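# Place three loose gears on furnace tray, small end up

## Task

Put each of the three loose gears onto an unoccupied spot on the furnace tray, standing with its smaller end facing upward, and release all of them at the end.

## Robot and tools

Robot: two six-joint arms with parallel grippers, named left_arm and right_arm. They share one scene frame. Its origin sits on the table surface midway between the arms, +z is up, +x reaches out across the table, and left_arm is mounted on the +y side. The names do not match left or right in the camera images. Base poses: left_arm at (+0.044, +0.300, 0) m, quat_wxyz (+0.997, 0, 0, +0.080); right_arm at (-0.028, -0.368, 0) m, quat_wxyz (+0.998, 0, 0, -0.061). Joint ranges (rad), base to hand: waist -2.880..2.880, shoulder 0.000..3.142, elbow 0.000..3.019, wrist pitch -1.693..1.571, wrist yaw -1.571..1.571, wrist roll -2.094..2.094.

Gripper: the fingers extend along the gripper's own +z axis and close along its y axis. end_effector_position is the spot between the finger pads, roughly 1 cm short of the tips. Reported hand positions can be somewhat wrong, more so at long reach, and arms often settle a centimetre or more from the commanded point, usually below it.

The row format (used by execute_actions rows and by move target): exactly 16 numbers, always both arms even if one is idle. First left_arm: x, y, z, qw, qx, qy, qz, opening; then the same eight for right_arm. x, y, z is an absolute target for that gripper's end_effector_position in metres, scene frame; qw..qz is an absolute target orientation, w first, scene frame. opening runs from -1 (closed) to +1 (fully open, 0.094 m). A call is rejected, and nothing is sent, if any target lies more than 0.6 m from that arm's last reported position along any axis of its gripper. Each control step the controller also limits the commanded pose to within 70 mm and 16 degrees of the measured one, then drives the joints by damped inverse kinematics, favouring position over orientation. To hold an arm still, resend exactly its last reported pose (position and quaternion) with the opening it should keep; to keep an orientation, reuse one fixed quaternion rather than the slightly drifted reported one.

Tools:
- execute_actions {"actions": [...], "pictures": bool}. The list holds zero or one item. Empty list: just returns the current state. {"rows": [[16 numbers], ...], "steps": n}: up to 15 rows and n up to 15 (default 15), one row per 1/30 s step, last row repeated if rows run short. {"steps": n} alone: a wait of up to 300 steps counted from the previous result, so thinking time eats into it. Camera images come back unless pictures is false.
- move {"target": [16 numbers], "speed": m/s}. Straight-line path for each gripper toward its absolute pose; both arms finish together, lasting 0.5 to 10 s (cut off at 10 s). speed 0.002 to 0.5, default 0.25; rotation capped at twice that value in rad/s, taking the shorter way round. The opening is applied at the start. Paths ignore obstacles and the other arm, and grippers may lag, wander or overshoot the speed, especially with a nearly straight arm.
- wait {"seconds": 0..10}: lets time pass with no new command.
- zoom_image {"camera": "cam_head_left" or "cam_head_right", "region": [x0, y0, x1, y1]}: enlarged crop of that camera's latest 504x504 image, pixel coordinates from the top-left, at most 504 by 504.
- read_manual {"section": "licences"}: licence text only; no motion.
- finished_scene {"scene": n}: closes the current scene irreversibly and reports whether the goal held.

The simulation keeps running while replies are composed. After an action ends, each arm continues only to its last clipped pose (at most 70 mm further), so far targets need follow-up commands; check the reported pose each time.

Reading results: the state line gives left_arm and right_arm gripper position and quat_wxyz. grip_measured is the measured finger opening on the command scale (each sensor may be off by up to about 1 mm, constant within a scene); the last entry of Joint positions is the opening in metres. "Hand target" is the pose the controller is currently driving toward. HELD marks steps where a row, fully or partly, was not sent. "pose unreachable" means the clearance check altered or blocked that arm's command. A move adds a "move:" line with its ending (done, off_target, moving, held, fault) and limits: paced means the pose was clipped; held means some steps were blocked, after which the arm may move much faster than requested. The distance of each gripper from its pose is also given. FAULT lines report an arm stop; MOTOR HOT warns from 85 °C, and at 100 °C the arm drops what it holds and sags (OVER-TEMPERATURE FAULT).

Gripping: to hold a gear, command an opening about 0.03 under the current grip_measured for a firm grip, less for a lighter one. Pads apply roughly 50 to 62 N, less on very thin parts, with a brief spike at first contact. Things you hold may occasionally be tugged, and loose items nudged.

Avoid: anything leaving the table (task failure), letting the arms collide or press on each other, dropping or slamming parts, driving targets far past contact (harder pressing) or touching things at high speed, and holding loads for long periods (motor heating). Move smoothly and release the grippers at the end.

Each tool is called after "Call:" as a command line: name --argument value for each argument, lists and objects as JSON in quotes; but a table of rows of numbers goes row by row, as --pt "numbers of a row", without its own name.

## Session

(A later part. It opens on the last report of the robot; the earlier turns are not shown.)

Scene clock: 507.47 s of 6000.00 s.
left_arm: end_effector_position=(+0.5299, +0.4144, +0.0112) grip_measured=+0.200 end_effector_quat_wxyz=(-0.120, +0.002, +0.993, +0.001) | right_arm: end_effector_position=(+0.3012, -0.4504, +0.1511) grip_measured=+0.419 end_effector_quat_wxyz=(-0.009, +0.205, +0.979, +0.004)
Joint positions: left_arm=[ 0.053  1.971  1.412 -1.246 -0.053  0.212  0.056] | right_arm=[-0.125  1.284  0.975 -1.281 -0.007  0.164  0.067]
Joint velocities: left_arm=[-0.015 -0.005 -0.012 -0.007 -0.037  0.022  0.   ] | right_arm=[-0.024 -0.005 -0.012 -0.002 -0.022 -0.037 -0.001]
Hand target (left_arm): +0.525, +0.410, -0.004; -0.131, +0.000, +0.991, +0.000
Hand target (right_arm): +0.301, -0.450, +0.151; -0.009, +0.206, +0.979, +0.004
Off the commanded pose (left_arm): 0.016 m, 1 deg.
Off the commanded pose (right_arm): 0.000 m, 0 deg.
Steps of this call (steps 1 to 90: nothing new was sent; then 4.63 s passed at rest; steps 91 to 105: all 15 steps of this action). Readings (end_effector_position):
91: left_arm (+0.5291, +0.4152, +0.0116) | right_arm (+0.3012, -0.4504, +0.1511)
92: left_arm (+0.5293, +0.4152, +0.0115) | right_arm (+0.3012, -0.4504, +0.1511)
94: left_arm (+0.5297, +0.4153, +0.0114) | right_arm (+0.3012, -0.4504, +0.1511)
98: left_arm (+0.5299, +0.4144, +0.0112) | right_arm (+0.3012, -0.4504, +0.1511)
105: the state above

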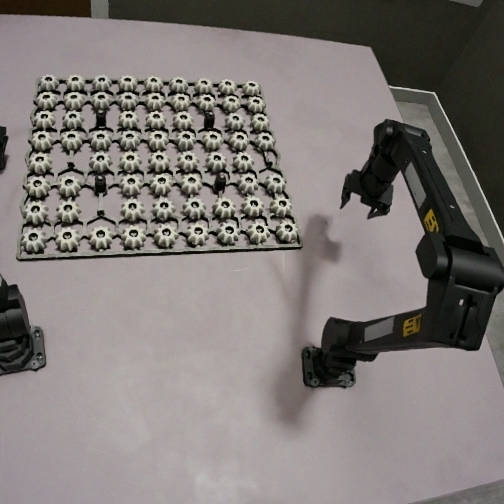

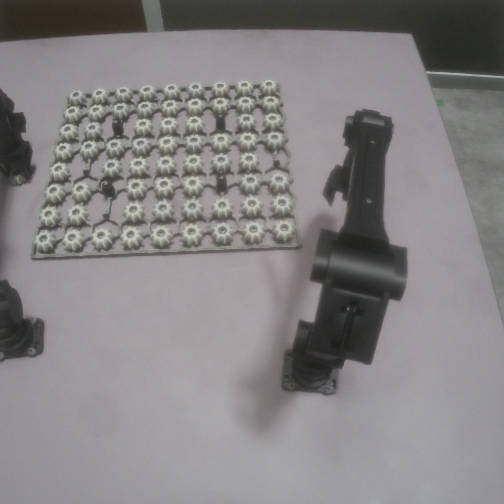

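Call:
move --target '[0.54,0.414,0.11,-0.131,0,0.991,0,0.15, 0.3012,-0.4504,0.1511,-0.009,0.206,0.979,0.004,0.42]' --speed 0.12

Call:
move --target '[0.545,0.208,0.11,-0.131,0,0.991,0,0.15, 0.3012,-0.4504,0.1511,-0.009,0.206,0.979,0.004,0.42]' --speed 0.15

Scene clock: 511.27 s of 6000.00 s.
left_arm: end_effector_position=(+0.5203, +0.4123, +0.0773) grip_measured=+0.200 end_effector_quat_wxyz=(-0.164, +0.003, +0.986, -0.009) | right_arm: end_effector_position=(+0.3012, -0.4504, +0.1511) grip_measured=+0.419 end_effector_quat_wxyz=(-0.009, +0.205, +0.979, +0.004)
Joint positions: left_arm=[ 0.053  1.926  1.516 -1.487 -0.053  0.212  0.056] | right_arm=[-0.125  1.284  0.975 -1.281 -0.007  0.164  0.067]
Joint velocities: left_arm=[-0.005  0.005 -0.017 -0.022 -0.007 -0.037 -0.   ] | right_arm=[-0.005 -0.005  0.002 -0.007  0.022  0.022 -0.   ]
Hand target (left_arm): +0.540, +0.414, +0.110; -0.131, +0.000, +0.991, -0.000
Hand target (right_arm): +0.301, -0.450, +0.151; -0.009, +0.206, +0.979, +0.004
Off the commanded pose (left_arm): 0.038 m, 4 deg.
Off the commanded pose (right_arm): 0.000 m, 0 deg.
move: off_target (left_arm)

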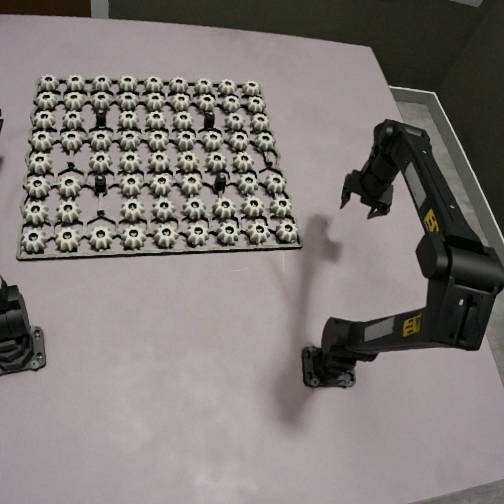

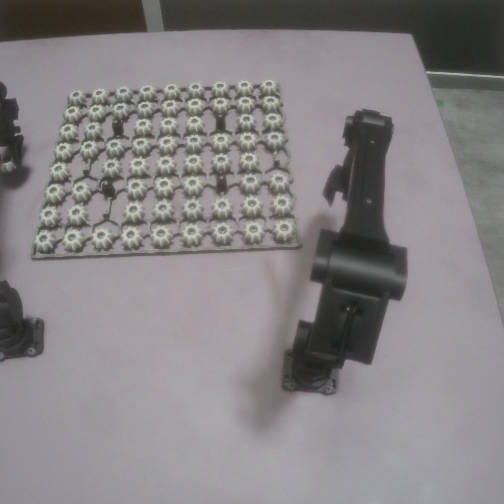

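Scene clock: 513.13 s of 6000.00 s.
left_arm: end_effector_position=(+0.5215, +0.2099, +0.0749) grip_measured=+0.200 end_effector_quat_wxyz=(-0.168, +0.009, +0.986, +0.005) | right_arm: end_effector_position=(+0.3012, -0.4504, +0.1511) grip_measured=+0.419 end_effector_quat_wxyz=(-0.009, +0.205, +0.979, +0.004)
Joint positions: left_arm=[-0.332  1.926  1.508 -1.487  0.044 -0.145  0.056] | right_arm=[-0.125  1.284  0.975 -1.281 -0.007  0.164  0.067]
Joint velocities: left_arm=[ 0.005  0.005 -0.017 -0.007 -0.051 -0.037  0.   ] | right_arm=[-0.005 -0.005  0.022 -0.012 -0.081 -0.022 -0.001]
Hand target (left_arm): +0.543, +0.208, +0.110; -0.129, -0.000, +0.992, -0.000
Hand target (right_arm): +0.301, -0.450, +0.151; -0.009, +0.206, +0.979, +0.004
Off the commanded pose (left_arm): 0.042 m, 4 deg.
Off the commanded pose (right_arm): 0.000 m, 0 deg.
move: off_target (left_arm)

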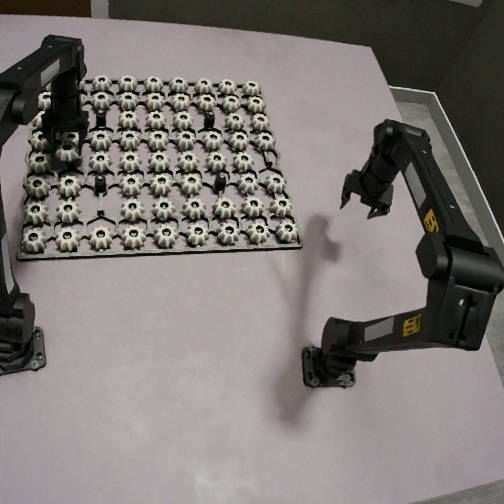

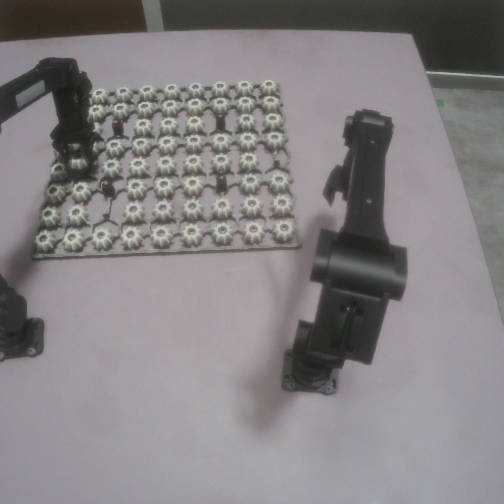

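Call:
move --target '[0.530,0.213,0.040,-0.131,0,0.991,0,0.15, 0.3012,-0.4504,0.1511,-0.009,0.206,0.979,0.004,0.42]' --speed 0.05

Call:
zoom_image --camera "cam_head_right" --region '[40, 130, 130, 200]'

Call:
zoom_image --camera "cam_head_left" --region '[25, 125, 115, 195]'

Scene clock: 516.93 s of 6000.00 s.
left_arm: end_effector_position=(+0.5294, +0.2085, +0.0446) grip_measured=+0.200 end_effector_quat_wxyz=(-0.130, +0.009, +0.992, -0.001) | right_arm: end_effector_position=(+0.3012, -0.4504, +0.1511) grip_measured=+0.419 end_effector_quat_wxyz=(-0.009, +0.205, +0.979, +0.004)
Joint positions: left_arm=[-0.332  1.93   1.442 -1.339  0.044 -0.148  0.056] | right_arm=[-0.125  1.284  0.975 -1.281 -0.007  0.164  0.067]
Joint velocities: left_arm=[-0.005 -0.015 -0.012 -0.022 -0.022 -0.022 -0.001] | right_arm=[ 0.015  0.005  0.002 -0.022  0.007 -0.037 -0.002]
Hand target (left_arm): +0.530, +0.213, +0.040; -0.131, -0.000, +0.991, -0.000
Hand target (right_arm): +0.301, -0.450, +0.151; -0.009, +0.206, +0.979, +0.004
Off the commanded pose (left_arm): 0.006 m, 1 deg.
Off the commanded pose (right_arm): 0.000 m, 0 deg.
move: done

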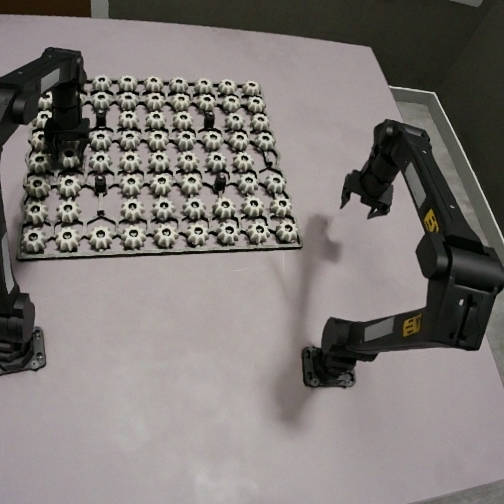

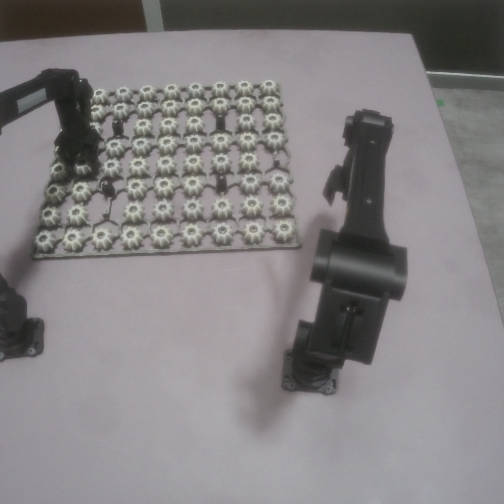

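Region (40, 130, 130, 200) of cam_head_right's 504x504 image, scaled by 5.600, with more detail than that image has.

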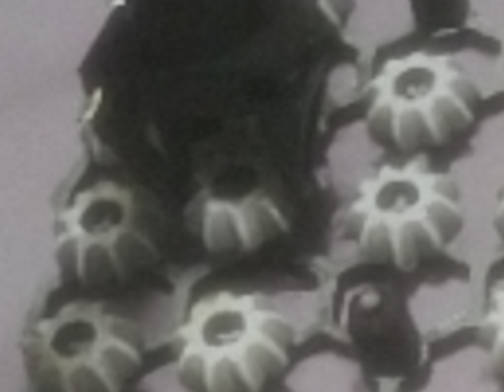

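Region (25, 125, 115, 195) of cam_head_left's 504x504 image, scaled by 5.600, with more detail than that image has.

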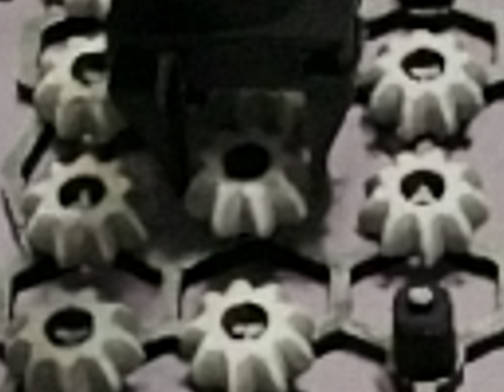

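Call:
move --target '[0.527,0.210,0.014,-0.131,0,0.991,0,0.15, 0.3012,-0.4504,0.1511,-0.009,0.206,0.979,0.004,0.42]' --speed 0.02

Call:
zoom_image --camera "cam_head_left" --region '[25, 125, 115, 195]'

Scene clock: 522.57 s of 6000.00 s.
left_arm: end_effector_position=(+0.5284, +0.2087, +0.0259) grip_measured=+0.200 end_effector_quat_wxyz=(-0.127, +0.009, +0.992, -0.001) | right_arm: end_effector_position=(+0.3012, -0.4504, +0.1511) grip_measured=+0.419 end_effector_quat_wxyz=(-0.009, +0.205, +0.979, +0.004)
Joint positions: left_arm=[-0.332  1.948  1.416 -1.29   0.044 -0.148  0.056] | right_arm=[-0.125  1.284  0.975 -1.281 -0.007  0.164  0.067]
Joint velocities: left_arm=[ 0.005  0.005  0.012 -0.002 -0.022  0.037 -0.001] | right_arm=[-0.005 -0.015 -0.012 -0.012  0.022  0.037 -0.001]
Hand target (left_arm): +0.526, +0.210, +0.014; -0.131, -0.000, +0.991, +0.000
Hand target (right_arm): +0.301, -0.450, +0.151; -0.009, +0.206, +0.979, +0.004
Off the commanded pose (left_arm): 0.012 m, 1 deg.
Off the commanded pose (right_arm): 0.000 m, 0 deg.
After step 90, 0.87 s passed at rest.
move: off_target (left_arm)

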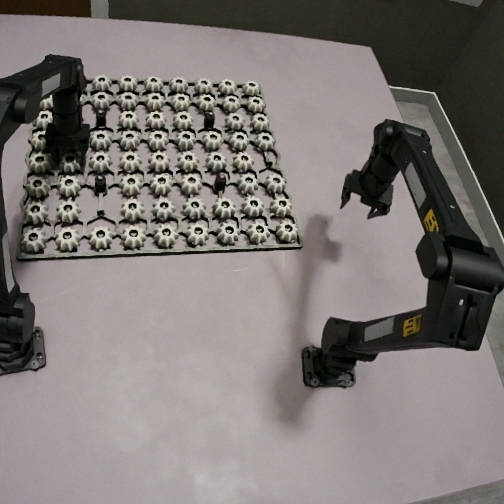

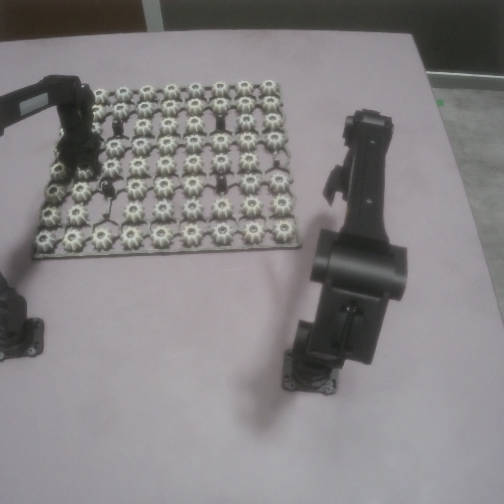

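Region (25, 125, 115, 195) of cam_head_left's 504x504 image, scaled by 5.600, with more detail than that image has.

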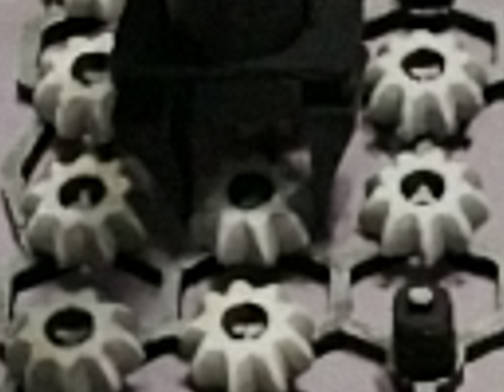

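Seated (z=0.026). Release.

Call:
execute_actions --actions '[{"rows": [[0.528,0.209,0.022,-0.129,0.005,0.991,0,0.22, 0.3012,-0.4504,0.1511,-0.009,0.206,0.979,0.004,0.42],[0.528,0.209,0.022,-0.129,0.005,0.991,0,0.28, 0.3012,-0.4504,0.1511,-0.009,0.206,0.979,0.004,0.42],[0.528,0.209,0.022,-0.129,0.005,0.991,0,0.33, 0.3012,-0.4504,0.1511,-0.009,0.206,0.979,0.004,0.42],[0.528,0.209,0.022,-0.129,0.005,0.991,0,0.38, 0.3012,-0.4504,0.1511,-0.009,0.206,0.979,0.004,0.42]], "steps": 10}]' --pictures false

Scene clock: 526.13 s of 6000.00 s.
left_arm: end_effector_position=(+0.5284, +0.2087, +0.0259) grip_measured=+0.377 end_effector_quat_wxyz=(-0.127, +0.009, +0.992, -0.001) | right_arm: end_effector_position=(+0.3012, -0.4504, +0.1511) grip_measured=+0.419 end_effector_quat_wxyz=(-0.009, +0.205, +0.979, +0.004)
Joint positions: left_arm=[-0.332  1.948  1.416 -1.29   0.044 -0.148  0.065] | right_arm=[-0.125  1.284  0.975 -1.281 -0.007  0.164  0.067]
Joint velocities: left_arm=[-0.015  0.005 -0.002  0.007  0.007 -0.066 -0.   ] | right_arm=[-0.015  0.005 -0.002 -0.002  0.037  0.037 -0.   ]
Hand target (left_arm): +0.528, +0.209, +0.022; -0.129, +0.005, +0.992, -0.000
Hand target (right_arm): +0.301, -0.450, +0.151; -0.009, +0.206, +0.979, +0.004
Off the commanded pose (left_arm): 0.004 m, 1 deg.
Off the commanded pose (right_arm): 0.000 m, 0 deg.
Steps of this call (steps 1 to 90: nothing new was sent; then 0.23 s passed at rest; steps 91 to 100: all 10 steps of this action). Readings (end_effector_position):
91: left_arm (+0.5284, +0.2087, +0.0259) | right_arm (+0.3012, -0.4504, +0.1511)
92: left_arm (+0.5284, +0.2087, +0.0259) | right_arm (+0.3012, -0.4504, +0.1511)
94: left_arm (+0.5284, +0.2087, +0.0259) | right_arm (+0.3012, -0.4504, +0.1511)
98: left_arm (+0.5284, +0.2087, +0.0259) | right_arm (+0.3012, -0.4504, +0.1511)
100: the state above

Call:
move --target '[0.538,0.2068,0.097,-0.053,0.009,0.998,-0.015,0.38, 0.3012,-0.4504,0.1511,-0.009,0.206,0.979,0.004,0.42]' --speed 0.1

Call:
move --target '[0.40,0.42,0.17,-0.053,0.0,0.998,0,0.38, 0.3012,-0.4504,0.1511,-0.009,0.206,0.979,0.004,0.42]' --speed 0.25

Call:
zoom_image --camera "cam_head_left" --region '[10, 120, 170, 260]'

Scene clock: 532.57 s of 6000.00 s.
left_arm: end_effector_position=(+0.5380, +0.2068, +0.0896) grip_measured=+0.377 end_effector_quat_wxyz=(-0.061, +0.010, +0.998, -0.013) | right_arm: end_effector_position=(+0.3012, -0.4504, +0.1511) grip_measured=+0.419 end_effector_quat_wxyz=(-0.009, +0.205, +0.979, +0.004)
Joint positions: left_arm=[-0.332  1.814  1.416 -1.29   0.045 -0.148  0.065] | right_arm=[-0.125  1.284  0.975 -1.281 -0.007  0.164  0.067]
Joint velocities: left_arm=[-0.005 -0.015 -0.017  0.012 -0.037  0.037 -0.001] | right_arm=[-0.015 -0.005  0.012  0.002  0.007 -0.095  0.   ]
Hand target (left_arm): +0.539, +0.207, +0.097; -0.053, +0.008, +0.998, -0.016
Hand target (right_arm): +0.301, -0.450, +0.151; -0.009, +0.206, +0.979, +0.004
Off the commanded pose (left_arm): 0.007 m, 1 deg.
Off the commanded pose (right_arm): 0.000 m, 0 deg.
After step 90, 2.33 s passed at rest.
move: done

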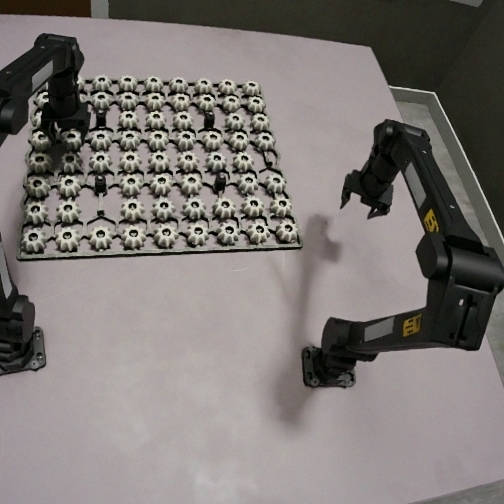

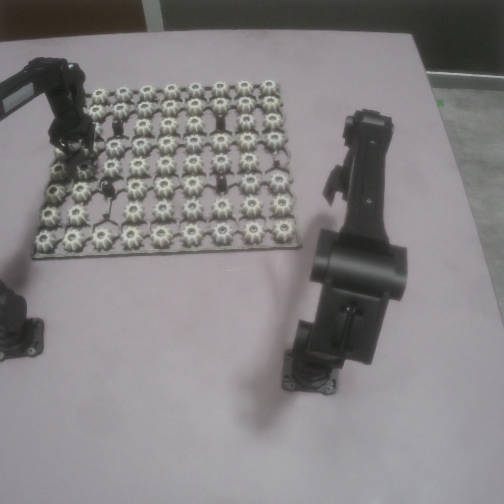

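Scene clock: 534.20 s of 6000.00 s.
left_arm: end_effector_position=(+0.4074, +0.4258, +0.1721) grip_measured=+0.377 end_effector_quat_wxyz=(-0.049, -0.012, +0.999, +0.002) | right_arm: end_effector_position=(+0.3012, -0.4504, +0.1511) grip_measured=+0.419 end_effector_quat_wxyz=(-0.009, +0.205, +0.979, +0.004)
Joint positions: left_arm=[ 0.159  1.434  1.175 -1.403 -0.033  0.294  0.065] | right_arm=[-0.125  1.284  0.975 -1.281 -0.007  0.164  0.067]
Joint velocities: left_arm=[-0.005 -0.005  0.002 -0.007 -0.037  0.022  0.   ] | right_arm=[-0.005 -0.005 -0.007  0.002 -0.022  0.037  0.   ]
Hand target (left_arm): +0.401, +0.422, +0.172; -0.055, -0.000, +0.998, -0.000
Hand target (right_arm): +0.301, -0.450, +0.151; -0.009, +0.206, +0.979, +0.004
Off the commanded pose (left_arm): 0.010 m, 1 deg.
Off the commanded pose (right_arm): 0.000 m, 0 deg.
move: done

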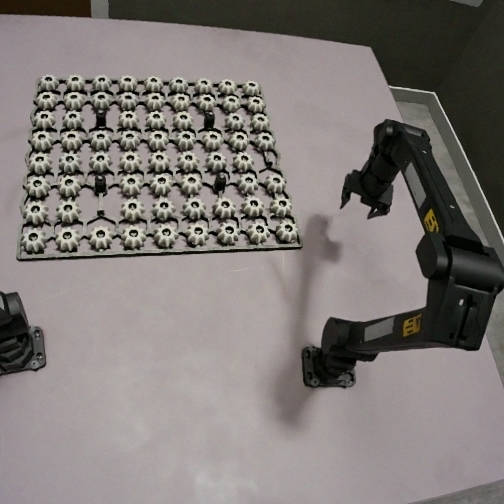

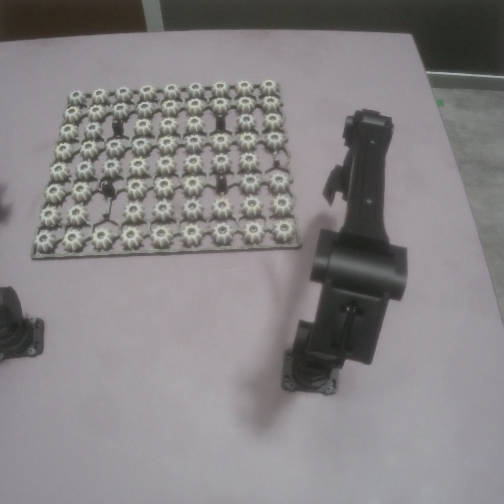

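Region (10, 120, 170, 260) of cam_head_left's 504x504 image, scaled by 3.150, with more detail than that image has; it fills the top 441 rows of this view, and the rest is white.

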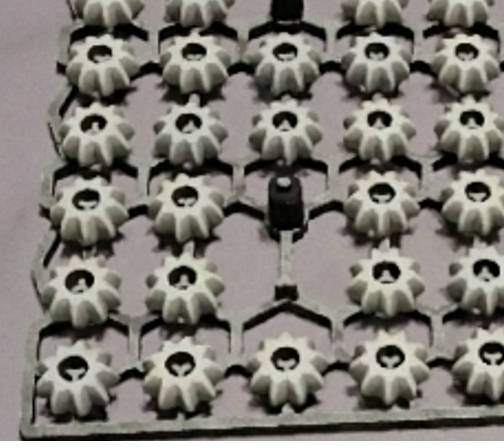

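All three gears are seated.

Call:
finished_scene --scene 1

The scene is finished: the task was done.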